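# Move the matching lettered box to the lone box's desk

## Task

Two desks hold lettered boxes: five are grouped on one desk, and a single box sits by itself on the other. Find the box among the five whose top letter matches the lone box's letter, and set it down on the lone box's desk, resting on the desk surface itself rather than on top of anything there. Every other box must stay on the desk where it started. The robot must not tip over or finish leaning. The result only counts if the box stays there without the robot holding it at the end.

## Robot and tools

Robot: TidyBot++, a single-arm mobile robot. Its base is 0.54 m long, 0.50 m wide and 0.38 m tall, on four driven casters. On top sits one seven-joint arm with a two-finger gripper. The shoulder is 0.12 m ahead of the base centre and 0.68 m above the floor. Cameras: base_camera and wrist_camera; the latter looks along the hand.

Frames: base frame has its origin on the floor below the base centre, x forward, y left, z up. hand_pose is in this frame and marks the midpoint between the finger pads; its z axis runs out along the fingers and the fingers close along its y axis. The odometry frame is the base frame as it was when the scene began. Heading is positive to the left, -3.142 to 3.142.

execute_actions(actions, cameras): actions is a list holding at most one action; an empty list just reports state and images. An action may contain:
- base: exactly one relative move from where the base currently is. translate_m = metres straight, forward positive (-2 to 2). strafe_m = metres sideways, left positive (-2 to 2). rotate_rad = radians turned in place, counter-clockwise from above positive (-6.3 to 6.3). Moves needing over 8.667 s at their top speed are rejected.
- joints: absolute targets by name, for one arm. joint_1_rad (any angle; whole-arm yaw, positive clockwise from above, opposite to rotate_rad), joint_2_rad shoulder -2.249 to 2.249, joint_3_rad any angle, joint_4_rad elbow -2.579 to 2.579, joint_5_rad any angle, joint_6_rad wrist -2.099 to 2.099, joint_7_rad any angle (hand roll; with hand down, positive is counter-clockwise from above; at 1.57 fingers open toward robot left/right). gripper_pos 0 (open) to 1 (closed); finger gap is roughly 85 x (1 - gripper_pos) mm. Unbounded joints go the short way, so turn in steps under half a revolution. Done tolerance is ±0.039 rad for joints 1-4, ±0.056 for 5-7, ±0.03 for the gripper.
- speeds: optional caps for this action only: translate_m and strafe_m 0.05-0.5 m/s, rotate_rad 0.1-1.57 rad/s (top value is the default).
cameras: list of base_camera, wrist_camera or all; omitted/null means all, [] means none. Unknown keys, names or out-of-range values reject the whole call and nothing moves. No action exceeds 15 s. Base and joints start together and may finish at different times. Anything omitted may still be pursuing its earlier target.

Arm geometry: upper arm 0.42 m, forearm 0.31 m, hand 0.31 m to the hand point. With joint_1_rad 0, joint_3_rad 3.14, joint_5_rad 0 (near the start), the arm moves in the base's x-z plane; tilt from vertical (forward positive) is joint_2_rad for the upper arm, joint_2_rad - joint_4_rad for the forearm, joint_2_rad - joint_4_rad - joint_6_rad for the hand. Forward reach from the shoulder is the sum of length x sin(tilt), height above it the sum of length x cos(tilt). It starts folded, hand down, protruding up to 0.08 m past the base front, elbow up to 1.15 m high. A downward hand reaches about 0.94 m high at most, only near the base. Closed fingertips stick out about 20 mm beyond the hand point.

wait(seconds): 0 to 10; commands nothing, returns state and images. zoom_image(camera, region): region [x0, y0, x1, y1] in pixels of that camera's newest full image, top-left origin, at most 504 x 504. finished_scene(scene): pass the current scene's number; irreversible; reports success. Replying without a tool call ends everything.

Result lines: base_status and joint_status give how each motion ended. done = reached (for the base, wheels turned the full amount, even if slipping). off_target = stopped short, may keep pushing. contact_stop / time_out = target dropped, holding where it stopped. joint command not followed plus cause: = targets withheld (e.g. self-collision); joints show not_followed and may be retried on later actions. Gripper done at 1 means empty; off_target means it is holding something at the shown reading. limit_stop_at_motor_heat follows an overheat stop; resend the target. motor_effort is percent of max (bracketed = peak). on_its_own lists uncommanded changes. base_odometry counts wheel turns, so slip shows as travel and drift builds up. base_tilt is in degrees, forward/right positive. ARM HIT = hard contact with base or self. The pictures line lists image order.

Cautions: friction leaves joints a little off; correct with last command + (desired - read), but never set a joint to its read value while carrying a load, since the arm sags. A blocked base or joint keeps shoving; an arm snagged above about 0.8 m while driving can topple the robot, and sideways force on a raised hand can lift wheels; back away to recover. Torque limits: joints 1-4 104.5 N m (warning 56.7), joints 5-7 51.3 N m (warning 29.4); exceeding one freezes the arm 10 s. Holding loads heats motors (warning from 60 °C, weak braking at 75 °C). The world keeps running while you think, and objects may get nudged occasionally. Avoid drops, slips, slams and hard pushes, and release the box so it rests on its own.

Each tool is called as name(argument=value, ...), one argument or row to a line, values as JSON.

## Session

execute_actions(
  actions=[],
)

Scene clock: 0.00 s.
base_odometry: x=+0.000 y=+0.000 heading=+0.000 (m, m, rad; odometry frame)
base_tilt: forward=-0.4 right=-0.2 (deg)
base_status: not commanded
joint_positions: joint_1_rad=-0.008 joint_2_rad=-0.376 joint_3_rad=+3.156 joint_4_rad=-2.560 joint_5_rad=-0.002 joint_6_rad=-0.838 joint_7_rad=+1.593 gripper_pos=+0.000
joint_status: not commanded
motor_effort: joint_1_rad=+0 joint_2_rad=-1 joint_3_rad=+0 joint_4_rad=+13 joint_5_rad=-1 joint_6_rad=+1 joint_7_rad=+0 (%)
hand_pose: x=+0.2591 y=+0.0016 z=+0.5833 quat_wxyz=(-0.003, +0.998, +0.008, +0.060) (m; base frame)
pictures: base_camera, wrist_camera
Images, in order (width x height): base_camera 644x364, wrist_camera 644x476.

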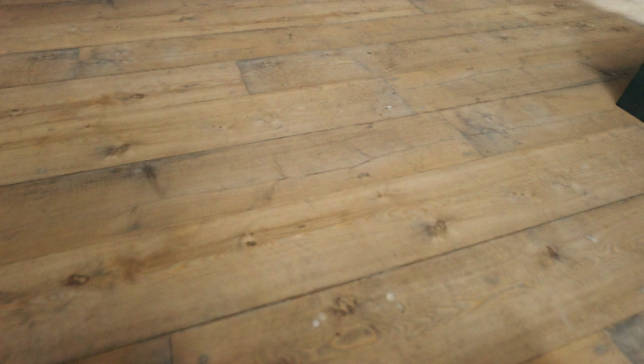

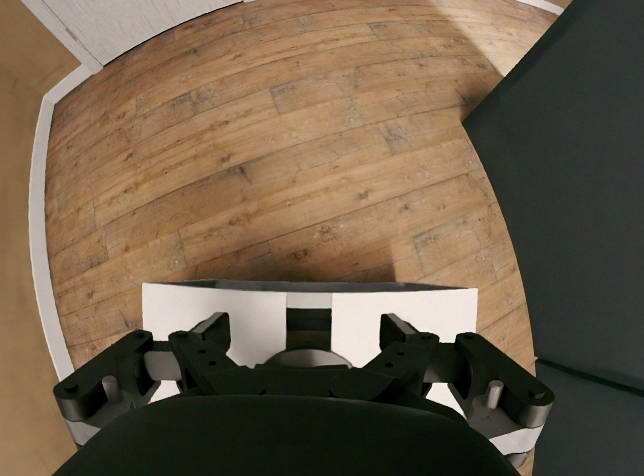

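execute_actions(
  actions=[
    {"joints":{"joint_4_rad":-0.95,"joint_6_rad":-1.5}},
  ],
  cameras=["wrist_camera"],
)

execute_actions(
  actions=[
    {"joints":{"joint_1_rad":-2.9}},
  ],
  cameras=["wrist_camera"],
)

Scene clock: 5.23 s.
base_odometry: x=+0.000 y=+0.000 heading=+0.000 (m, m, rad; odometry frame)
base_tilt: forward=-0.4 right=-0.2 (deg)
base_status: not commanded
joint_positions: joint_1_rad=-0.008 joint_2_rad=-0.376 joint_3_rad=+3.156 joint_4_rad=-0.970 joint_5_rad=-0.002 joint_6_rad=-1.475 joint_7_rad=+1.593 gripper_pos=+0.000
joint_status: all done
motor_effort: joint_1_rad=+0(0) joint_2_rad=-1(8) joint_3_rad=+0(0) joint_4_rad=+13(18) joint_5_rad=+0(0) joint_6_rad=+7(6) joint_7_rad=+0(1) (%)
hand_pose: x=+0.4141 y=-0.0024 z=+1.1853 quat_wxyz=(+0.004, +0.859, +0.006, +0.511) (m; base frame)
pictures: wrist_camera
Images, in order (width x height): wrist_camera 644x476.

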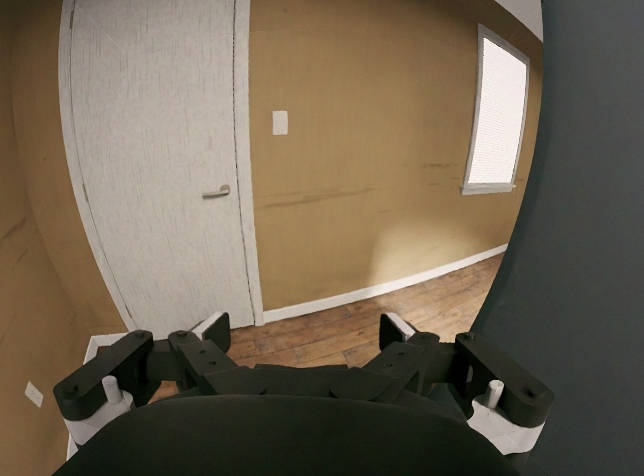

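Scene clock: 9.00 s.
base_odometry: x=+0.000 y=+0.000 heading=+0.000 (m, m, rad; odometry frame)
base_tilt: forward=-0.4 right=-0.2 (deg)
base_status: not commanded
joint_positions: joint_1_rad=-2.888 joint_2_rad=-0.376 joint_3_rad=+3.156 joint_4_rad=-0.970 joint_5_rad=-0.002 joint_6_rad=-1.475 joint_7_rad=+1.593 gripper_pos=+0.000
joint_status: all done
motor_effort: joint_1_rad=+1(1) joint_2_rad=-1(1) joint_3_rad=+0(0) joint_4_rad=+14(14) joint_5_rad=+0(1) joint_6_rad=+6(7) joint_7_rad=+0(1) (%)
hand_pose: x=-0.1654 y=+0.0788 z=+1.1853 quat_wxyz=(-0.506, +0.106, +0.853, +0.071) (m; base frame)
pictures: wrist_camera
Images, in order (width x height): wrist_camera 644x476.

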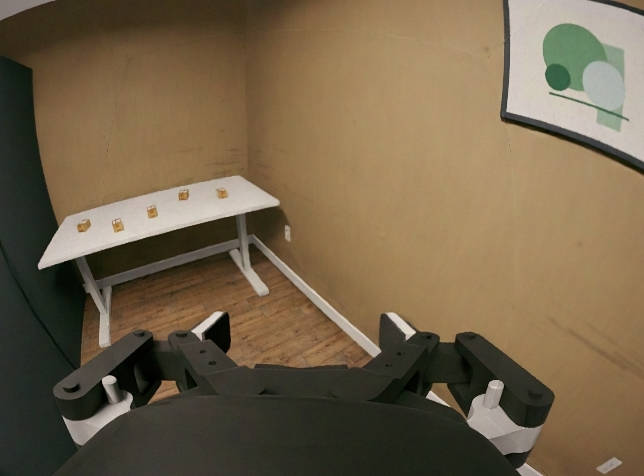

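execute_actions(
  actions=[
    {"base":{"rotate_rad":0.35},"joints":{"joint_1_rad":0.0}},
  ],
)

Scene clock: 17.10 s.
base_odometry: x=+0.000 y=+0.000 heading=+0.350 (m, m, rad; odometry frame)
base_tilt: forward=-0.4 right=-0.2 (deg)
base_status: done
joint_positions: joint_1_rad=-0.012 joint_2_rad=-0.376 joint_3_rad=+3.156 joint_4_rad=-0.970 joint_5_rad=-0.002 joint_6_rad=-1.475 joint_7_rad=+1.593 gripper_pos=+0.000
joint_status: all done
motor_effort: joint_1_rad=+0(0) joint_2_rad=-1(2) joint_3_rad=-1(0) joint_4_rad=+13(14) joint_5_rad=+0(1) joint_6_rad=+7(7) joint_7_rad=+0(1) (%)
hand_pose: x=+0.4140 y=-0.0012 z=+1.1851 quat_wxyz=(+0.003, +0.860, +0.008, +0.511) (m; base frame)
pictures: base_camera, wrist_camera
Images, in order (width x height): base_camera 644x364, wrist_camera 644x476.

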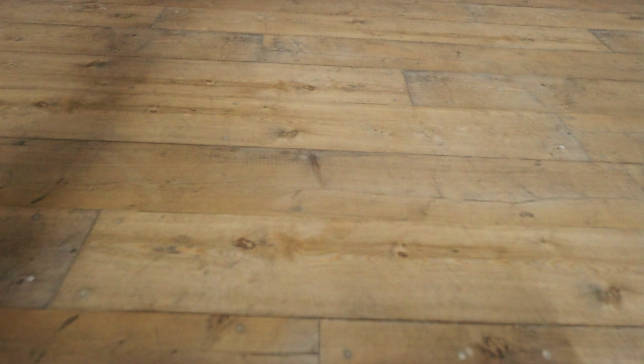

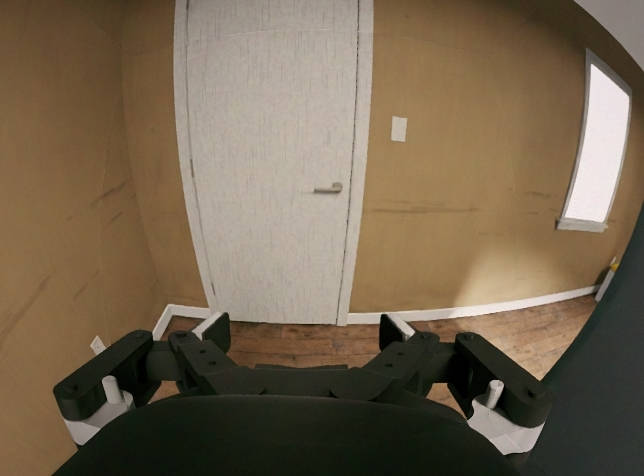

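execute_actions(
  actions=[
    {"base":{"strafe_m":0.15}},
  ],
  cameras=[],
)

execute_actions(
  actions=[
    {"base":{"translate_m":0.72}},
  ],
)

execute_actions(
  actions=[
    {"joints":{"joint_1_rad":1.1}},
  ],
  cameras=["wrist_camera"],
)

Scene clock: 22.53 s.
base_odometry: x=-0.052 y=+0.141 heading=+0.350 (m, m, rad; odometry frame)
base_tilt: forward=-0.4 right=-0.2 (deg)
base_status: done
joint_positions: joint_1_rad=-0.012 joint_2_rad=-0.376 joint_3_rad=+3.156 joint_4_rad=-0.970 joint_5_rad=-0.002 joint_6_rad=-1.475 joint_7_rad=+1.593 gripper_pos=+0.000
joint_status: not commanded
motor_effort: joint_1_rad=+0(0) joint_2_rad=-1(2) joint_3_rad=+0(2) joint_4_rad=+13(13) joint_5_rad=-1(2) joint_6_rad=+7(7) joint_7_rad=+0(0) (%)
hand_pose: x=+0.4140 y=-0.0010 z=+1.1851 quat_wxyz=(+0.003, +0.860, +0.008, +0.511) (m; base frame)
pictures: none
No camera images: the call's "cameras" was empty. Leave "cameras" out to get every camera's image.

Scene clock: 25.33 s.
base_odometry: x=+0.625 y=+0.389 heading=+0.351 (m, m, rad; odometry frame)
base_tilt: forward=-0.4 right=-0.2 (deg)
base_status: done
joint_positions: joint_1_rad=-0.012 joint_2_rad=-0.373 joint_3_rad=+3.156 joint_4_rad=-0.969 joint_5_rad=-0.002 joint_6_rad=-1.477 joint_7_rad=+1.593 gripper_pos=+0.000
joint_status: not commanded
motor_effort: joint_1_rad=+0(0) joint_2_rad=-1(4) joint_3_rad=+0(0) joint_4_rad=+13(14) joint_5_rad=-1(0) joint_6_rad=+7(7) joint_7_rad=+0(1) (%)
hand_pose: x=+0.4153 y=-0.0010 z=+1.1840 quat_wxyz=(+0.003, +0.861, +0.008, +0.509) (m; base frame)
pictures: base_camera, wrist_camera
Images, in order (width x height): base_camera 644x364, wrist_camera 644x476.

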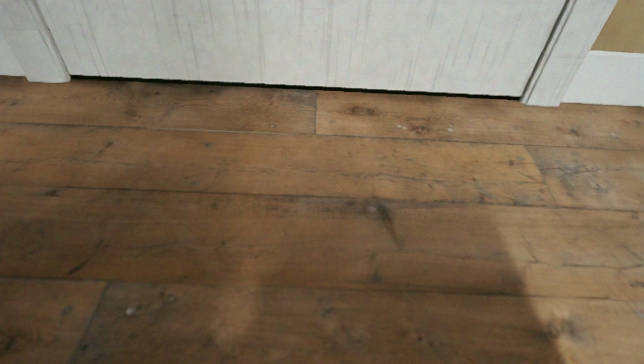

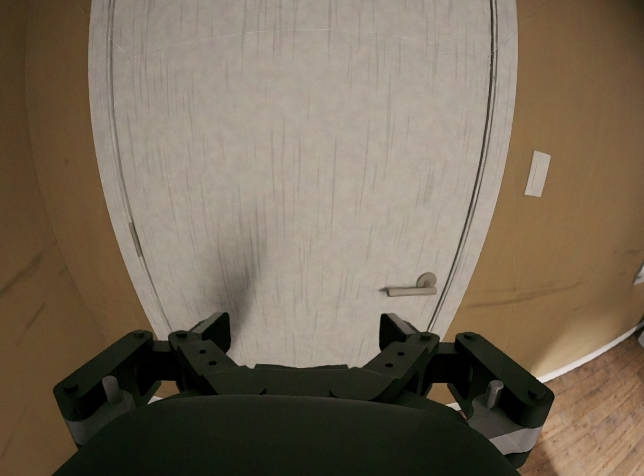

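Scene clock: 27.70 s.
base_odometry: x=+0.625 y=+0.389 heading=+0.351 (m, m, rad; odometry frame)
base_tilt: forward=-0.4 right=-0.2 (deg)
base_status: not commanded
joint_positions: joint_1_rad=+1.088 joint_2_rad=-0.373 joint_3_rad=+3.156 joint_4_rad=-0.969 joint_5_rad=-0.002 joint_6_rad=-1.477 joint_7_rad=+1.593 gripper_pos=+0.000
joint_status: all done
motor_effort: joint_1_rad=+0(1) joint_2_rad=-1(1) joint_3_rad=+0(0) joint_4_rad=+13(14) joint_5_rad=+0(2) joint_6_rad=+7(7) joint_7_rad=+0(0) (%)
hand_pose: x=+0.2525 y=-0.2646 z=+1.1840 quat_wxyz=(+0.269, +0.738, -0.443, +0.433) (m; base frame)
pictures: wrist_camera
Images, in order (width x height): wrist_camera 644x476.

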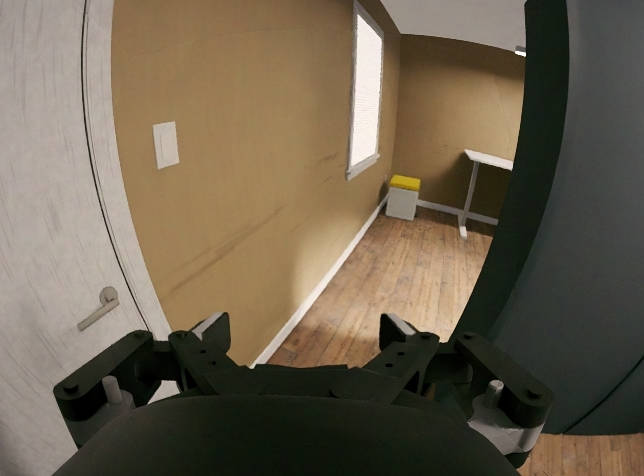

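execute_actions(
  actions=[
    {"base":{"translate_m":0.34},"joints":{"joint_1_rad":1.55}},
  ],
  cameras=["base_camera"],
)

execute_actions(
  actions=[
    {"base":{"rotate_rad":-1.57},"joints":{"joint_1_rad":0.0},"speeds":{"rotate_rad":1.2}},
  ],
)

Scene clock: 32.47 s.
base_odometry: x=+0.944 y=+0.506 heading=+0.351 (m, m, rad; odometry frame)
base_tilt: forward=-0.4 right=-0.2 (deg)
base_status: done
joint_positions: joint_1_rad=+1.538 joint_2_rad=-0.373 joint_3_rad=+3.156 joint_4_rad=-0.969 joint_5_rad=-0.002 joint_6_rad=-1.477 joint_7_rad=+1.593 gripper_pos=+0.000
joint_status: all done
motor_effort: joint_1_rad=+0(1) joint_2_rad=-1(2) joint_3_rad=-1(1) joint_4_rad=+13(13) joint_5_rad=+0(0) joint_6_rad=+7(7) joint_7_rad=+0(1) (%)
hand_pose: x=+0.1242 y=-0.2961 z=+1.1841 quat_wxyz=(+0.358, +0.621, -0.596, +0.362) (m; base frame)
pictures: base_camera
Images, in order (width x height): base_camera 644x364.

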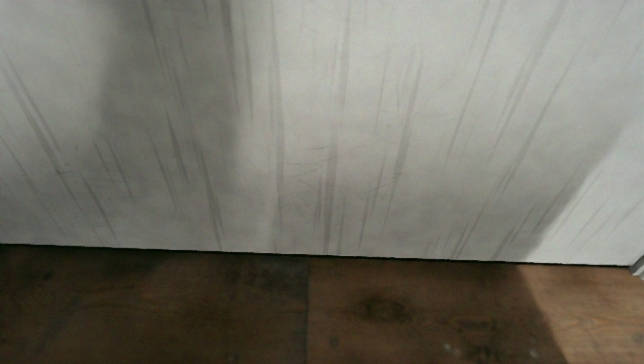

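Scene clock: 35.23 s.
base_odometry: x=+0.944 y=+0.506 heading=-1.219 (m, m, rad; odometry frame)
base_tilt: forward=-0.4 right=-0.2 (deg)
base_status: done
joint_positions: joint_1_rad=+0.012 joint_2_rad=-0.373 joint_3_rad=+3.156 joint_4_rad=-0.969 joint_5_rad=-0.002 joint_6_rad=-1.477 joint_7_rad=+1.593 gripper_pos=+0.000
joint_status: all done
motor_effort: joint_1_rad=+0(2) joint_2_rad=-1(2) joint_3_rad=-1(0) joint_4_rad=+13(14) joint_5_rad=+0(1) joint_6_rad=+6(7) joint_7_rad=+0(0) (%)
hand_pose: x=+0.4149 y=-0.0082 z=+1.1842 quat_wxyz=(+0.009, +0.861, -0.002, +0.509) (m; base frame)
pictures: base_camera, wrist_camera
Images, in order (width x height): base_camera 644x364, wrist_camera 644x476.

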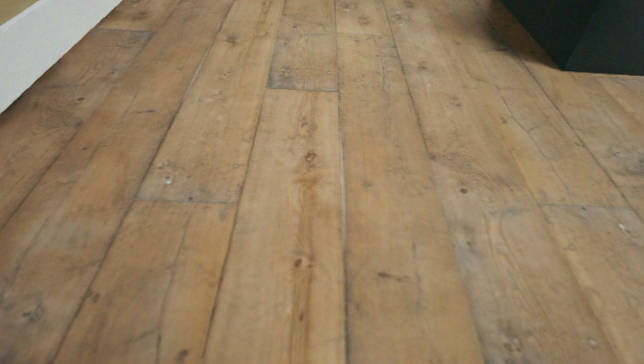

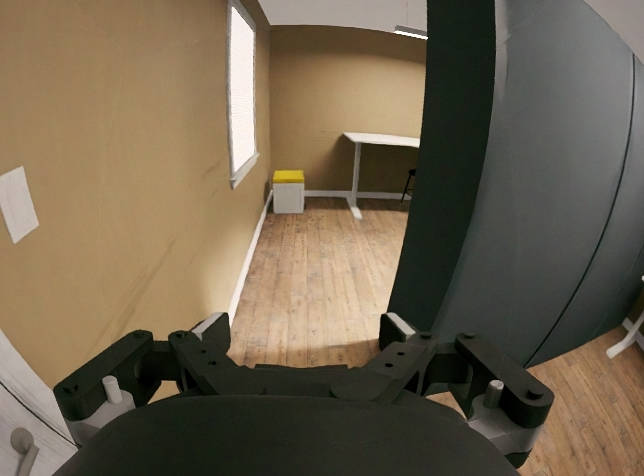

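execute_actions(
  actions=[
    {"base":{"translate_m":2.0},"joints":{"joint_1_rad":0.4}},
  ],
)

Scene clock: 46.90 s.
base_odometry: x=+1.633 y=-1.372 heading=-1.219 (m, m, rad; odometry frame)
base_tilt: forward=-0.4 right=-0.2 (deg)
base_status: done
joint_positions: joint_1_rad=+0.388 joint_2_rad=-0.373 joint_3_rad=+3.156 joint_4_rad=-0.968 joint_5_rad=-0.002 joint_6_rad=-1.477 joint_7_rad=+1.593 gripper_pos=+0.000
joint_status: all done
motor_effort: joint_1_rad=+0(0) joint_2_rad=-1(4) joint_3_rad=-1(0) joint_4_rad=+13(14) joint_5_rad=-1(1) joint_6_rad=+7(7) joint_7_rad=-1(0) (%)
hand_pose: x=+0.3911 y=-0.1161 z=+1.1842 quat_wxyz=(+0.104, +0.845, -0.163, +0.499) (m; base frame)
pictures: base_camera, wrist_camera
Images, in order (width x height): base_camera 644x364, wrist_camera 644x476.

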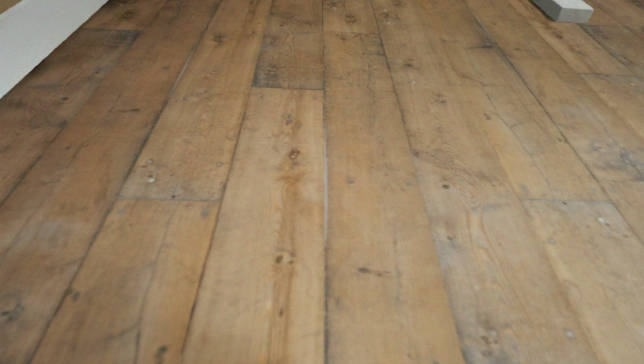

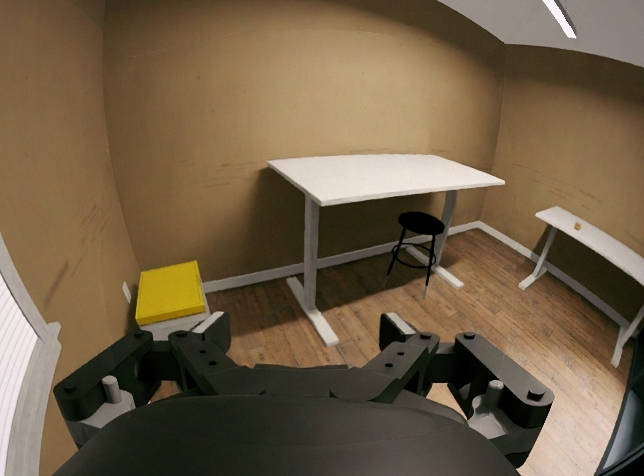

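execute_actions(
  actions=[
    {"base":{"translate_m":0.3}},
  ],
  cameras=[],
)

execute_actions(
  actions=[
    {"base":{"rotate_rad":-1.57},"joints":{"joint_1_rad":0.0}},
  ],
)

Scene clock: 55.47 s.
base_odometry: x=+1.736 y=-1.654 heading=-1.219 (m, m, rad; odometry frame)
base_tilt: forward=-0.4 right=-0.2 (deg)
base_status: done
joint_positions: joint_1_rad=+0.388 joint_2_rad=-0.369 joint_3_rad=+3.156 joint_4_rad=-0.968 joint_5_rad=-0.002 joint_6_rad=-1.478 joint_7_rad=+1.593 gripper_pos=+0.000
joint_status: not commanded
motor_effort: joint_1_rad=+0(0) joint_2_rad=-1(5) joint_3_rad=-1(0) joint_4_rad=+13(14) joint_5_rad=-1(1) joint_6_rad=+7(7) joint_7_rad=+0(0) (%)
hand_pose: x=+0.3931 y=-0.1169 z=+1.1830 quat_wxyz=(+0.104, +0.846, -0.163, +0.497) (m; base frame)
pictures: none
No camera images: the call's "cameras" was empty. Leave "cameras" out to get every camera's image.

Scene clock: 57.77 s.
base_odometry: x=+1.736 y=-1.654 heading=-2.789 (m, m, rad; odometry frame)
base_tilt: forward=-0.4 right=-0.2 (deg)
base_status: done
joint_positions: joint_1_rad=+0.014 joint_2_rad=-0.369 joint_3_rad=+3.156 joint_4_rad=-0.968 joint_5_rad=-0.002 joint_6_rad=-1.478 joint_7_rad=+1.593 gripper_pos=+0.000
joint_status: all done
motor_effort: joint_1_rad=+0(1) joint_2_rad=-1(3) joint_3_rad=-1(0) joint_4_rad=+13(14) joint_5_rad=-1(0) joint_6_rad=+7(7) joint_7_rad=+0(0) (%)
hand_pose: x=+0.4168 y=-0.0087 z=+1.1830 quat_wxyz=(+0.010, +0.862, -0.003, +0.507) (m; base frame)
pictures: base_camera, wrist_camera
Images, in order (width x height): base_camera 644x364, wrist_camera 644x476.

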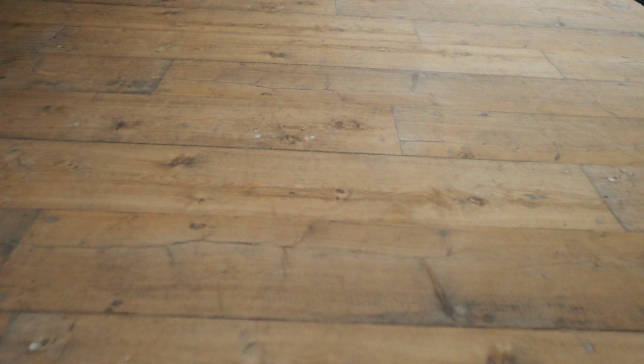

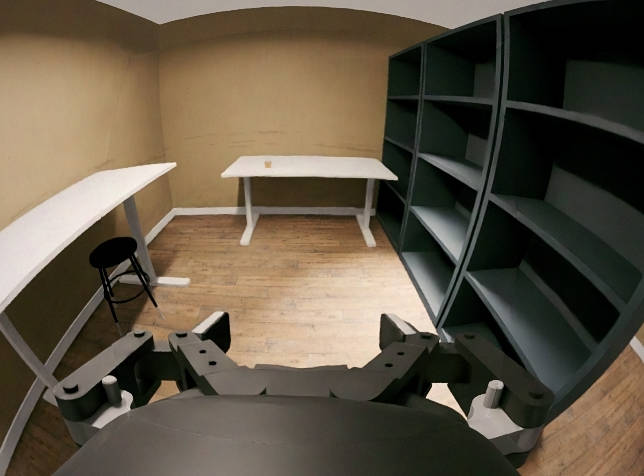

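execute_actions(
  actions=[
    {"base":{"translate_m":1.45},"joints":{"joint_1_rad":-0.25,"joint_6_rad":-1.7}},
  ],
)

Scene clock: 67.77 s.
base_odometry: x=+0.375 y=-2.154 heading=-2.790 (m, m, rad; odometry frame)
base_tilt: forward=-0.4 right=-0.2 (deg)
base_status: done
joint_positions: joint_1_rad=-0.238 joint_2_rad=-0.373 joint_3_rad=+3.156 joint_4_rad=-0.968 joint_5_rad=-0.002 joint_6_rad=-1.679 joint_7_rad=+1.593 gripper_pos=+0.000
joint_status: all done
motor_effort: joint_1_rad=+0(0) joint_2_rad=+0(4) joint_3_rad=+0(0) joint_4_rad=+13(14) joint_5_rad=+0(1) joint_6_rad=+6(7) joint_7_rad=+0(0) (%)
hand_pose: x=+0.3733 y=+0.0577 z=+1.1327 quat_wxyz=(-0.046, +0.901, +0.111, +0.418) (m; base frame)
pictures: base_camera, wrist_camera
Images, in order (width x height): base_camera 644x364, wrist_camera 644x476.

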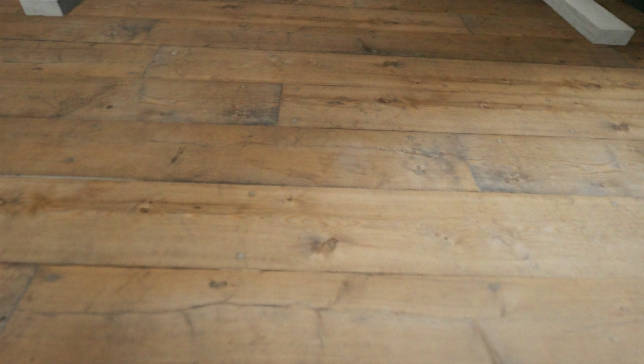

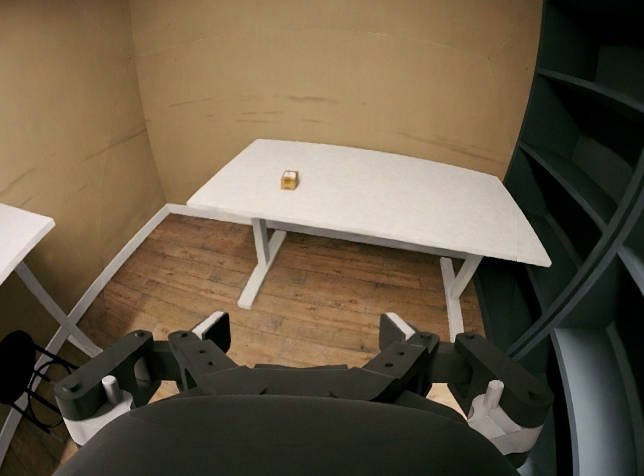

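execute_actions(
  actions=[
    {"base":{"translate_m":0.45},"joints":{"joint_1_rad":-0.45,"joint_2_rad":-0.15,"joint_4_rad":-0.85,"joint_6_rad":-1.9}},
  ],
  cameras=["wrist_camera"],
)

zoom_image(
  camera="wrist_camera",
  region=[200, 60, 450, 260],
)

Scene clock: 74.80 s.
base_odometry: x=-0.048 y=-2.309 heading=-2.790 (m, m, rad; odometry frame)
base_tilt: forward=-0.4 right=-0.2 (deg)
base_status: done
joint_positions: joint_1_rad=-0.439 joint_2_rad=-0.147 joint_3_rad=+3.156 joint_4_rad=-0.875 joint_5_rad=-0.002 joint_6_rad=-1.877 joint_7_rad=+1.593 gripper_pos=+0.000
joint_status: all done
motor_effort: joint_1_rad=+0(0) joint_2_rad=-9(14) joint_3_rad=+0(2) joint_4_rad=+13(14) joint_5_rad=+0(0) joint_6_rad=+5(6) joint_7_rad=+0(0) (%)
hand_pose: x=+0.3983 y=+0.1275 z=+1.0653 quat_wxyz=(-0.055, +0.940, +0.214, +0.260) (m; base frame)
pictures: wrist_camera
Images, in order (width x height): wrist_camera 644x476.

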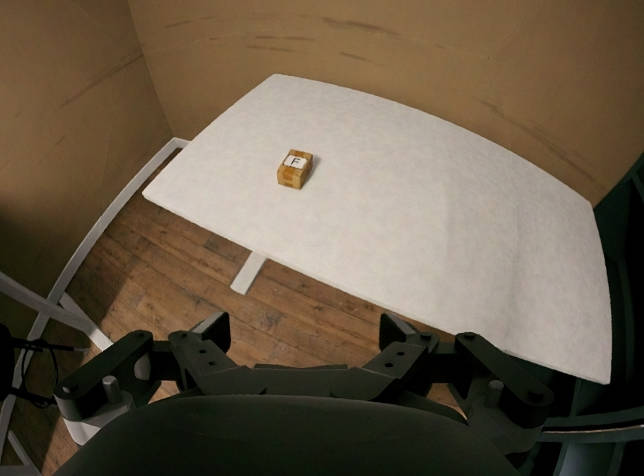

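Region (200, 60, 450, 260) of wrist_camera's 644x476 image, scaled by 2.016; it fills the top 403 rows of this view, and the rest is white.

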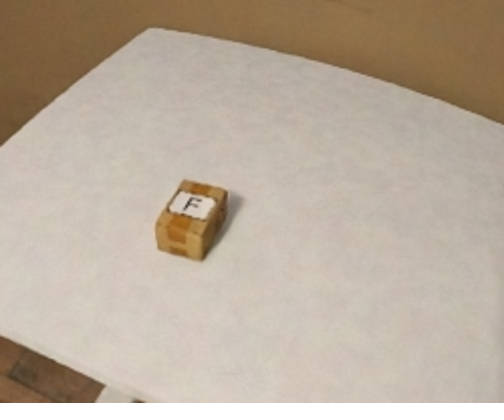

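execute_actions(
  actions=[
    {"base":{"translate_m":-1.9},"joints":{"joint_1_rad":0.0,"joint_2_rad":-0.37,"joint_4_rad":-0.95,"joint_6_rad":-1.6}},
  ],
  cameras=[],
)

execute_actions(
  actions=[
    {"base":{"rotate_rad":-1.57}},
  ],
)

Scene clock: 84.63 s.
base_odometry: x=+1.736 y=-1.654 heading=-2.790 (m, m, rad; odometry frame)
base_tilt: forward=-0.4 right=-0.2 (deg)
base_status: done
joint_positions: joint_1_rad=-0.012 joint_2_rad=-0.371 joint_3_rad=+3.156 joint_4_rad=-0.928 joint_5_rad=-0.002 joint_6_rad=-1.622 joint_7_rad=+1.593 gripper_pos=+0.000
joint_status: all done
motor_effort: joint_1_rad=+0(1) joint_2_rad=+0(14) joint_3_rad=-1(1) joint_4_rad=+12(14) joint_5_rad=-1(1) joint_6_rad=+6(7) joint_7_rad=+0(1) (%)
hand_pose: x=+0.3881 y=-0.0007 z=+1.1630 quat_wxyz=(+0.002, +0.886, +0.009, +0.463) (m; base frame)
pictures: none
No camera images: the call's "cameras" was empty. Leave "cameras" out to get every camera's image.

Scene clock: 86.93 s.
base_odometry: x=+1.736 y=-1.654 heading=+1.923 (m, m, rad; odometry frame)
base_tilt: forward=-0.4 right=-0.2 (deg)
base_status: done
joint_positions: joint_1_rad=-0.011 joint_2_rad=-0.371 joint_3_rad=+3.156 joint_4_rad=-0.928 joint_5_rad=-0.002 joint_6_rad=-1.622 joint_7_rad=+1.593 gripper_pos=+0.000
joint_status: not commanded
motor_effort: joint_1_rad=+0(0) joint_2_rad=+0(2) joint_3_rad=-1(0) joint_4_rad=+13(13) joint_5_rad=-1(1) joint_6_rad=+7(7) joint_7_rad=+0(0) (%)
hand_pose: x=+0.3882 y=-0.0010 z=+1.1629 quat_wxyz=(+0.003, +0.886, +0.009, +0.463) (m; base frame)
pictures: base_camera, wrist_camera
Images, in order (width x height): base_camera 644x364, wrist_camera 644x476.

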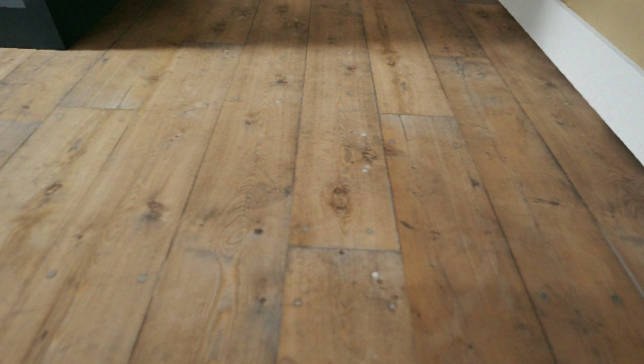

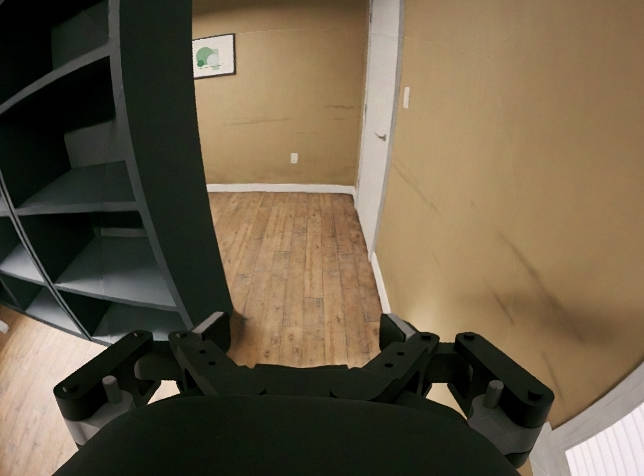

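execute_actions(
  actions=[
    {"base":{"translate_m":0.9}},
  ],
)

Scene clock: 93.13 s.
base_odometry: x=+1.426 y=-0.809 heading=+1.923 (m, m, rad; odometry frame)
base_tilt: forward=-0.4 right=-0.2 (deg)
base_status: done
joint_positions: joint_1_rad=-0.011 joint_2_rad=-0.367 joint_3_rad=+3.156 joint_4_rad=-0.930 joint_5_rad=-0.002 joint_6_rad=-1.622 joint_7_rad=+1.593 gripper_pos=+0.000
joint_status: not commanded
motor_effort: joint_1_rad=+0(0) joint_2_rad=+0(5) joint_3_rad=-1(0) joint_4_rad=+13(14) joint_5_rad=+0(0) joint_6_rad=+6(7) joint_7_rad=+0(0) (%)
hand_pose: x=+0.3904 y=-0.0010 z=+1.1609 quat_wxyz=(+0.003, +0.888, +0.009, +0.460) (m; base frame)
pictures: base_camera, wrist_camera
Images, in order (width x height): base_camera 644x364, wrist_camera 644x476.

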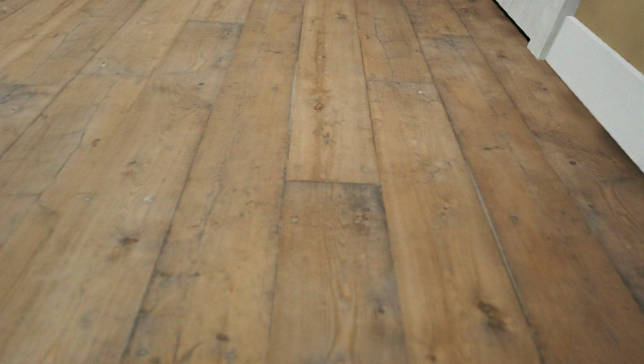

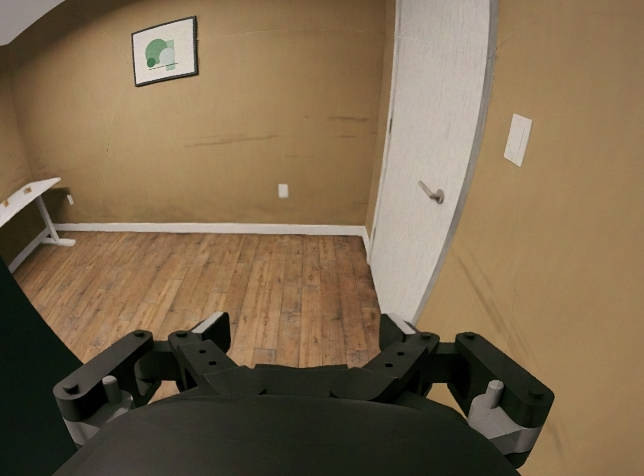

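execute_actions(
  actions=[
    {"base":{"translate_m":1.4}},
  ],
  cameras=[],
)

execute_actions(
  actions=[
    {"base":{"rotate_rad":1.57}},
  ],
)

Scene clock: 101.40 s.
base_odometry: x=+0.944 y=+0.506 heading=+1.922 (m, m, rad; odometry frame)
base_tilt: forward=-0.4 right=-0.2 (deg)
base_status: done
joint_positions: joint_1_rad=-0.011 joint_2_rad=-0.367 joint_3_rad=+3.156 joint_4_rad=-0.931 joint_5_rad=-0.002 joint_6_rad=-1.622 joint_7_rad=+1.593 gripper_pos=+0.000
joint_status: not commanded
motor_effort: joint_1_rad=+0(0) joint_2_rad=+0(4) joint_3_rad=-1(1) joint_4_rad=+13(14) joint_5_rad=-1(1) joint_6_rad=+7(6) joint_7_rad=+0(0) (%)
hand_pose: x=+0.3905 y=-0.0010 z=+1.1605 quat_wxyz=(+0.003, +0.888, +0.009, +0.460) (m; base frame)
pictures: none
No camera images: the call's "cameras" was empty. Leave "cameras" out to get every camera's image.

Scene clock: 103.70 s.
base_odometry: x=+0.944 y=+0.506 heading=-2.791 (m, m, rad; odometry frame)
base_tilt: forward=-0.4 right=-0.2 (deg)
base_status: done
joint_positions: joint_1_rad=-0.011 joint_2_rad=-0.367 joint_3_rad=+3.156 joint_4_rad=-0.931 joint_5_rad=-0.002 joint_6_rad=-1.622 joint_7_rad=+1.593 gripper_pos=+0.000
joint_status: not commanded
motor_effort: joint_1_rad=+0(1) joint_2_rad=+0(2) joint_3_rad=+0(1) joint_4_rad=+13(13) joint_5_rad=+0(1) joint_6_rad=+6(6) joint_7_rad=-1(0) (%)
hand_pose: x=+0.3905 y=-0.0010 z=+1.1605 quat_wxyz=(+0.003, +0.888, +0.009, +0.460) (m; base frame)
pictures: base_camera, wrist_camera
Images, in order (width x height): base_camera 644x364, wrist_camera 644x476.

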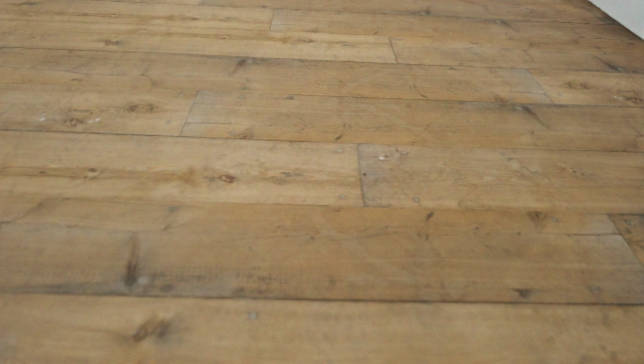

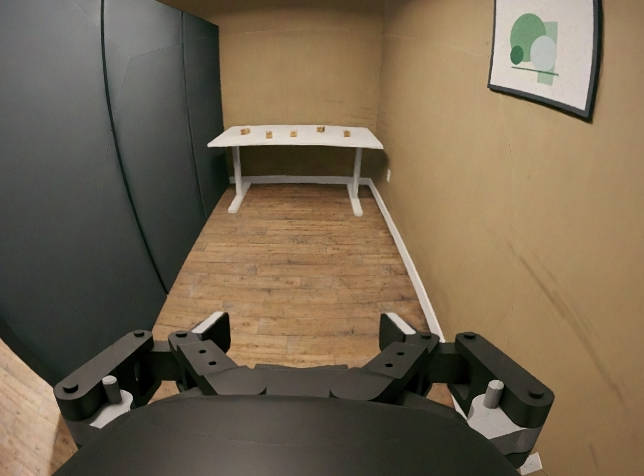

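execute_actions(
  actions=[
    {"base":{"translate_m":1.8},"joints":{"joint_2_rad":-0.25,"joint_4_rad":-0.85,"joint_6_rad":-1.9}},
  ],
)

zoom_image(
  camera="wrist_camera",
  region=[80, 60, 580, 260],
)

Scene clock: 111.73 s.
base_odometry: x=-0.747 y=-0.114 heading=-2.791 (m, m, rad; odometry frame)
base_tilt: forward=-0.4 right=-0.2 (deg)
base_status: done
joint_positions: joint_1_rad=-0.011 joint_2_rad=-0.248 joint_3_rad=+3.156 joint_4_rad=-0.869 joint_5_rad=-0.002 joint_6_rad=-1.883 joint_7_rad=+1.593 gripper_pos=+0.000
joint_status: all done
motor_effort: joint_1_rad=+0(0) joint_2_rad=-5(7) joint_3_rad=-1(0) joint_4_rad=+12(13) joint_5_rad=+1(1) joint_6_rad=+5(6) joint_7_rad=+0(0) (%)
hand_pose: x=+0.3838 y=-0.0001 z=+1.0952 quat_wxyz=(+0.001, +0.950, +0.010, +0.313) (m; base frame)
pictures: base_camera, wrist_camera
Images, in order (width x height): base_camera 644x364, wrist_camera 644x476.

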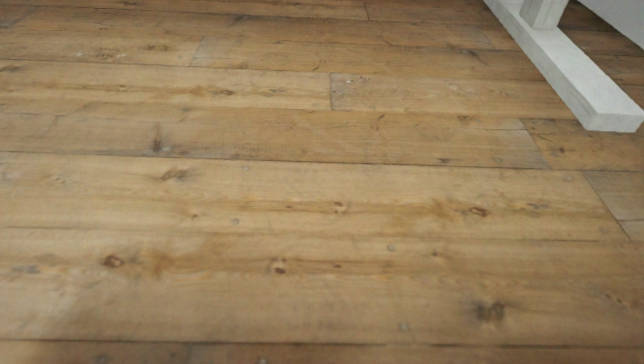

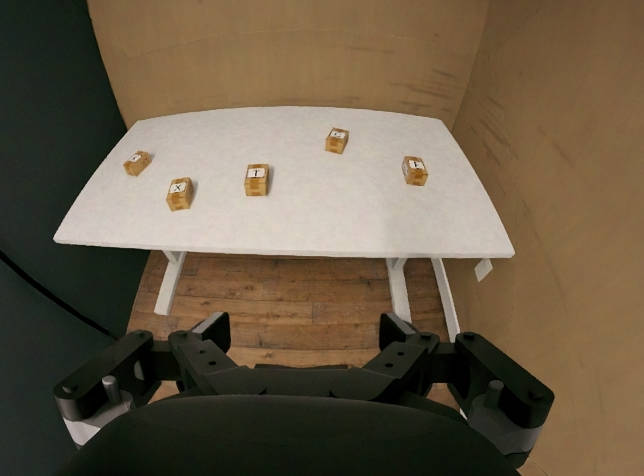

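Region (80, 60, 580, 260) of wrist_camera's 644x476 image, scaled by 1.008; it fills the top 202 rows of this view, and the rest is white.

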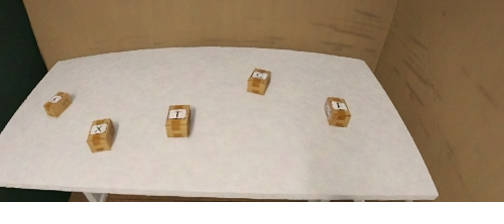

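zoom_image(
  camera="wrist_camera",
  region=[300, 110, 450, 200],
)

zoom_image(
  camera="wrist_camera",
  region=[110, 135, 285, 220],
)

Region (300, 110, 450, 200) of wrist_camera's 644x476 image, scaled by 3.360; it fills the top 302 rows of this view, and the rest is white.

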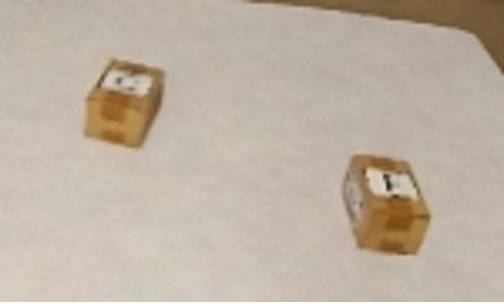

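Region (110, 135, 285, 220) of wrist_camera's 644x476 image, scaled by 2.880; it fills the top 245 rows of this view, and the rest is white.

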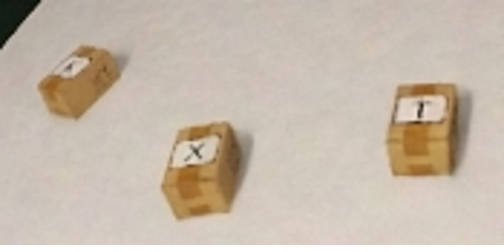

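execute_actions(
  actions=[
    {"base":{"strafe_m":-0.27},"speeds":{"strafe_m":0.3}},
  ],
  cameras=[],
)

execute_actions(
  actions=[
    {"base":{"translate_m":0.22},"joints":{"joint_2_rad":-0.1}},
  ],
)

Scene clock: 119.87 s.
base_odometry: x=-0.840 y=+0.140 heading=-2.790 (m, m, rad; odometry frame)
base_tilt: forward=-0.4 right=-0.2 (deg)
base_status: done
joint_positions: joint_1_rad=-0.011 joint_2_rad=-0.248 joint_3_rad=+3.156 joint_4_rad=-0.869 joint_5_rad=-0.002 joint_6_rad=-1.883 joint_7_rad=+1.593 gripper_pos=+0.000
joint_status: not commanded
motor_effort: joint_1_rad=+0(1) joint_2_rad=-4(6) joint_3_rad=-1(1) joint_4_rad=+12(13) joint_5_rad=-1(1) joint_6_rad=+5(5) joint_7_rad=+0(0) (%)
hand_pose: x=+0.3838 y=-0.0002 z=+1.0952 quat_wxyz=(+0.001, +0.950, +0.010, +0.313) (m; base frame)
pictures: none
No camera images: the call's "cameras" was empty. Leave "cameras" out to get every camera's image.

Scene clock: 121.73 s.
base_odometry: x=-1.047 y=+0.064 heading=-2.791 (m, m, rad; odometry frame)
base_tilt: forward=-0.4 right=-0.2 (deg)
base_status: done
joint_positions: joint_1_rad=-0.011 joint_2_rad=-0.089 joint_3_rad=+3.156 joint_4_rad=-0.865 joint_5_rad=-0.002 joint_6_rad=-1.883 joint_7_rad=+1.593 gripper_pos=+0.000
joint_status: all done
motor_effort: joint_1_rad=+0(0) joint_2_rad=-12(17) joint_3_rad=-1(0) joint_4_rad=+13(15) joint_5_rad=-1(1) joint_6_rad=+4(5) joint_7_rad=-1(1) (%)
hand_pose: x=+0.4464 y=+0.0005 z=+1.0493 quat_wxyz=(+0.002, +0.971, +0.010, +0.239) (m; base frame)
pictures: base_camera, wrist_camera
Images, in order (width x height): base_camera 644x364, wrist_camera 644x476.

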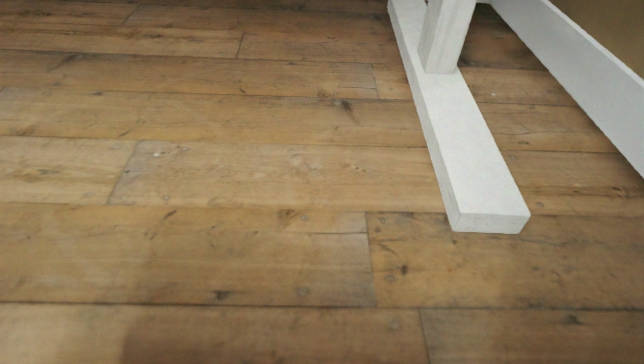

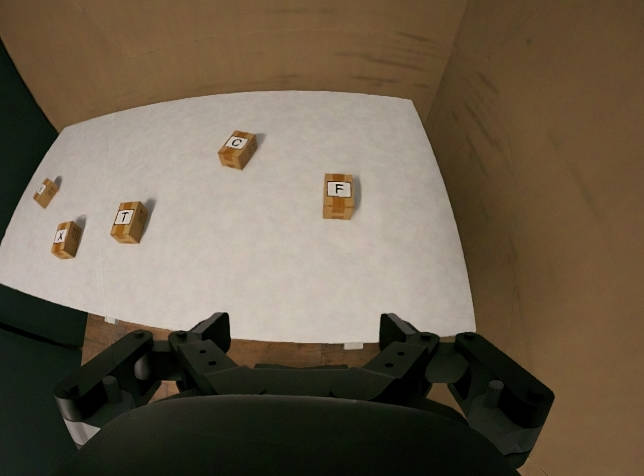

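execute_actions(
  actions=[
    {"base":{"strafe_m":-0.07},"joints":{"joint_2_rad":0.095,"joint_4_rad":-1.69,"joint_6_rad":-0.48},"speeds":{"strafe_m":0.15}},
  ],
)

Scene clock: 135.17 s.
base_odometry: x=-1.071 y=+0.130 heading=-2.791 (m, m, rad; odometry frame)
base_tilt: forward=-0.4 right=-0.2 (deg)
base_status: done
joint_positions: joint_1_rad=-0.008 joint_2_rad=+0.084 joint_3_rad=+3.156 joint_4_rad=-1.670 joint_5_rad=-0.002 joint_6_rad=-0.503 joint_7_rad=+1.593 gripper_pos=+0.000
joint_status: all done
motor_effort: joint_1_rad=+0(1) joint_2_rad=-24(25) joint_3_rad=-1(1) joint_4_rad=+20(21) joint_5_rad=+0(1) joint_6_rad=+6(6) joint_7_rad=+0(1) (%)
hand_pose: x=+0.7044 y=-0.0016 z=+0.8466 quat_wxyz=(+0.006, +0.904, +0.007, +0.428) (m; base frame)
pictures: base_camera, wrist_camera
Images, in order (width x height): base_camera 644x364, wrist_camera 644x476.

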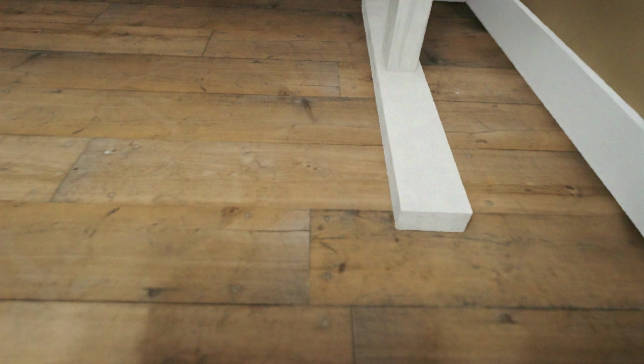

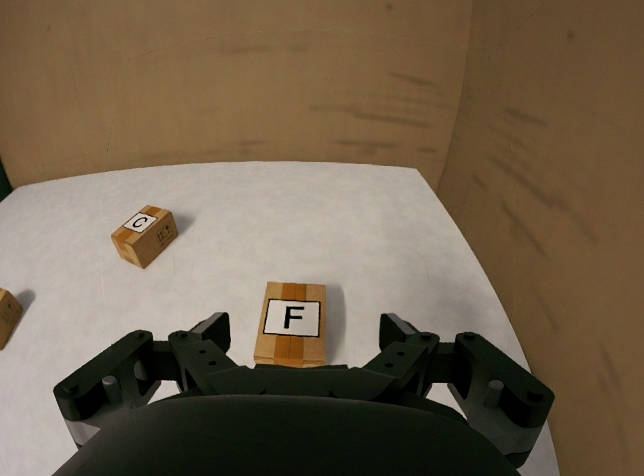

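execute_actions(
  actions=[
    {"joints":{"joint_1_rad":-0.05,"joint_2_rad":0.225,"joint_4_rad":-1.66,"joint_6_rad":-0.365}},
  ],
  cameras=["wrist_camera"],
)

Scene clock: 142.43 s.
base_odometry: x=-1.071 y=+0.130 heading=-2.791 (m, m, rad; odometry frame)
base_tilt: forward=-0.4 right=-0.2 (deg)
base_status: not commanded
joint_positions: joint_1_rad=-0.040 joint_2_rad=+0.228 joint_3_rad=+3.156 joint_4_rad=-1.670 joint_5_rad=-0.002 joint_6_rad=-0.390 joint_7_rad=+1.593 gripper_pos=+0.000
joint_status: all done
motor_effort: joint_1_rad=+0(1) joint_2_rad=-29(33) joint_3_rad=-1(1) joint_4_rad=+19(20) joint_5_rad=-1(0) joint_6_rad=+6(6) joint_7_rad=+0(0) (%)
hand_pose: x=+0.7463 y=+0.0184 z=+0.7864 quat_wxyz=(+0.000, +0.910, +0.022, +0.414) (m; base frame)
pictures: wrist_camera
Images, in order (width x height): wrist_camera 644x476.

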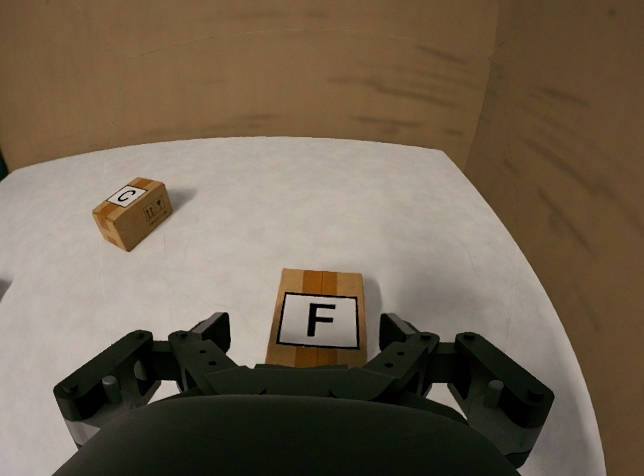

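execute_actions(
  actions=[
    {"joints":{"joint_1_rad":-0.012}},
  ],
  cameras=["wrist_camera"],
)

Scene clock: 146.10 s.
base_odometry: x=-1.071 y=+0.130 heading=-2.791 (m, m, rad; odometry frame)
base_tilt: forward=-0.4 right=-0.2 (deg)
base_status: not commanded
joint_positions: joint_1_rad=-0.017 joint_2_rad=+0.228 joint_3_rad=+3.156 joint_4_rad=-1.670 joint_5_rad=-0.002 joint_6_rad=-0.390 joint_7_rad=+1.593 gripper_pos=+0.000
joint_status: all done
motor_effort: joint_1_rad=+0(1) joint_2_rad=-29(29) joint_3_rad=-1(0) joint_4_rad=+19(19) joint_5_rad=+0(0) joint_6_rad=+6(6) joint_7_rad=+0(0) (%)
hand_pose: x=+0.7466 y=+0.0040 z=+0.7864 quat_wxyz=(+0.005, +0.910, +0.012, +0.414) (m; base frame)
pictures: wrist_camera
Images, in order (width x height): wrist_camera 644x476.

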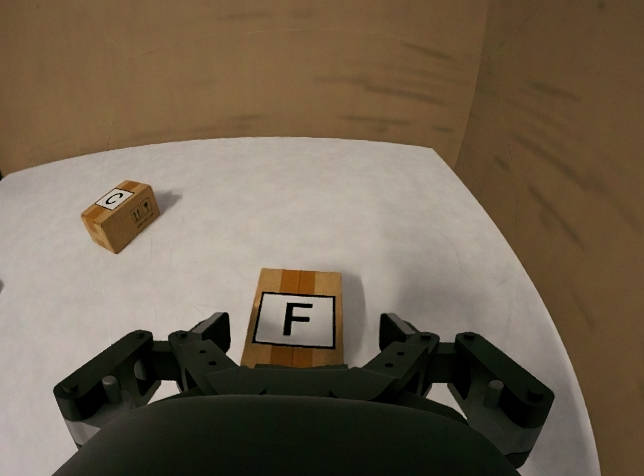

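execute_actions(
  actions=[
    {"joints":{"joint_2_rad":0.315,"joint_6_rad":-0.245}},
  ],
  cameras=["wrist_camera"],
)

Scene clock: 150.00 s.
base_odometry: x=-1.071 y=+0.130 heading=-2.791 (m, m, rad; odometry frame)
base_tilt: forward=-0.4 right=-0.2 (deg)
base_status: not commanded
joint_positions: joint_1_rad=-0.017 joint_2_rad=+0.312 joint_3_rad=+3.156 joint_4_rad=-1.670 joint_5_rad=-0.002 joint_6_rad=-0.267 joint_7_rad=+1.593 gripper_pos=+0.000
joint_status: all done
motor_effort: joint_1_rad=+0(1) joint_2_rad=-32(34) joint_3_rad=-1(1) joint_4_rad=+19(19) joint_5_rad=+0(1) joint_6_rad=+6(7) joint_7_rad=-1(0) (%)
hand_pose: x=+0.7788 y=+0.0043 z=+0.7610 quat_wxyz=(+0.005, +0.902, +0.012, +0.431) (m; base frame)
pictures: wrist_camera
Images, in order (width x height): wrist_camera 644x476.

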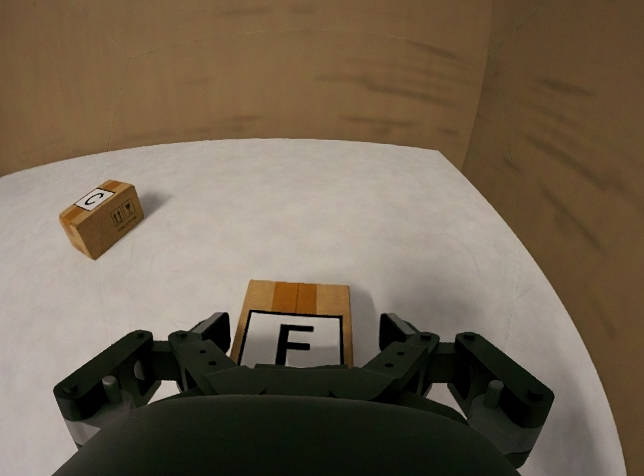

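execute_actions(
  actions=[
    {"joints":{"joint_4_rad":-1.735,"joint_6_rad":-0.192}},
  ],
  cameras=["wrist_camera"],
)

Scene clock: 155.13 s.
base_odometry: x=-1.071 y=+0.130 heading=-2.791 (m, m, rad; odometry frame)
base_tilt: forward=-0.4 right=-0.2 (deg)
base_status: not commanded
joint_positions: joint_1_rad=-0.017 joint_2_rad=+0.312 joint_3_rad=+3.156 joint_4_rad=-1.714 joint_5_rad=-0.002 joint_6_rad=-0.210 joint_7_rad=+1.593 gripper_pos=+0.000
joint_status: all done
motor_effort: joint_1_rad=+0(1) joint_2_rad=-30(33) joint_3_rad=-1(0) joint_4_rad=+18(19) joint_5_rad=+1(0) joint_6_rad=+5(6) joint_7_rad=+0(0) (%)
hand_pose: x=+0.7757 y=+0.0042 z=+0.7521 quat_wxyz=(+0.006, +0.899, +0.012, +0.438) (m; base frame)
pictures: wrist_camera
Images, in order (width x height): wrist_camera 644x476.

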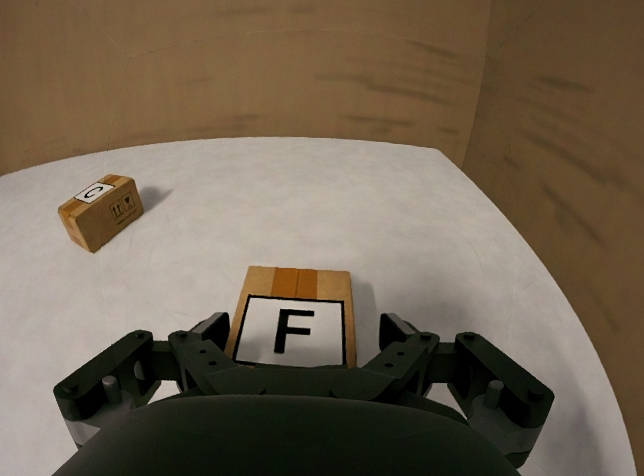

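execute_actions(
  actions=[
    {"joints":{"joint_4_rad":-1.765}},
  ],
  cameras=["wrist_camera"],
)

Scene clock: 158.17 s.
base_odometry: x=-1.071 y=+0.130 heading=-2.791 (m, m, rad; odometry frame)
base_tilt: forward=-0.4 right=-0.2 (deg)
base_status: not commanded
joint_positions: joint_1_rad=-0.017 joint_2_rad=+0.306 joint_3_rad=+3.156 joint_4_rad=-1.726 joint_5_rad=-0.002 joint_6_rad=-0.204 joint_7_rad=+1.593 gripper_pos=+0.000
joint_status: joint_4_rad off_target (ended at -1.726, target -1.765)
motor_effort: joint_1_rad=+0(1) joint_2_rad=-28(30) joint_3_rad=-1(0) joint_4_rad=+15(17) joint_5_rad=+0(0) joint_6_rad=+4(6) joint_7_rad=+0(0) (%)
hand_pose: x=+0.7726 y=+0.0042 z=+0.7512 quat_wxyz=(+0.005, +0.899, +0.012, +0.438) (m; base frame)
pictures: wrist_camera
Images, in order (width x height): wrist_camera 644x476.

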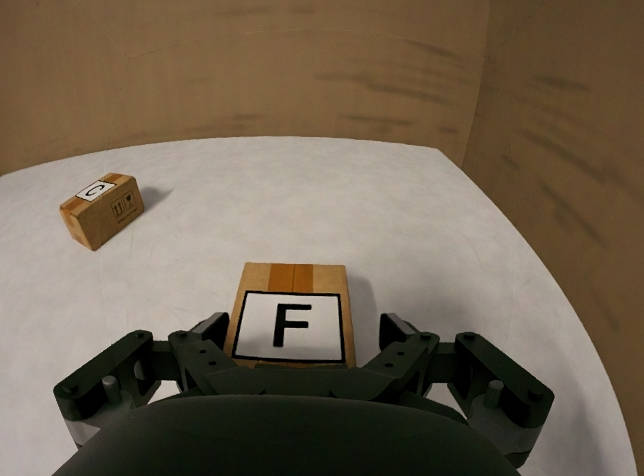

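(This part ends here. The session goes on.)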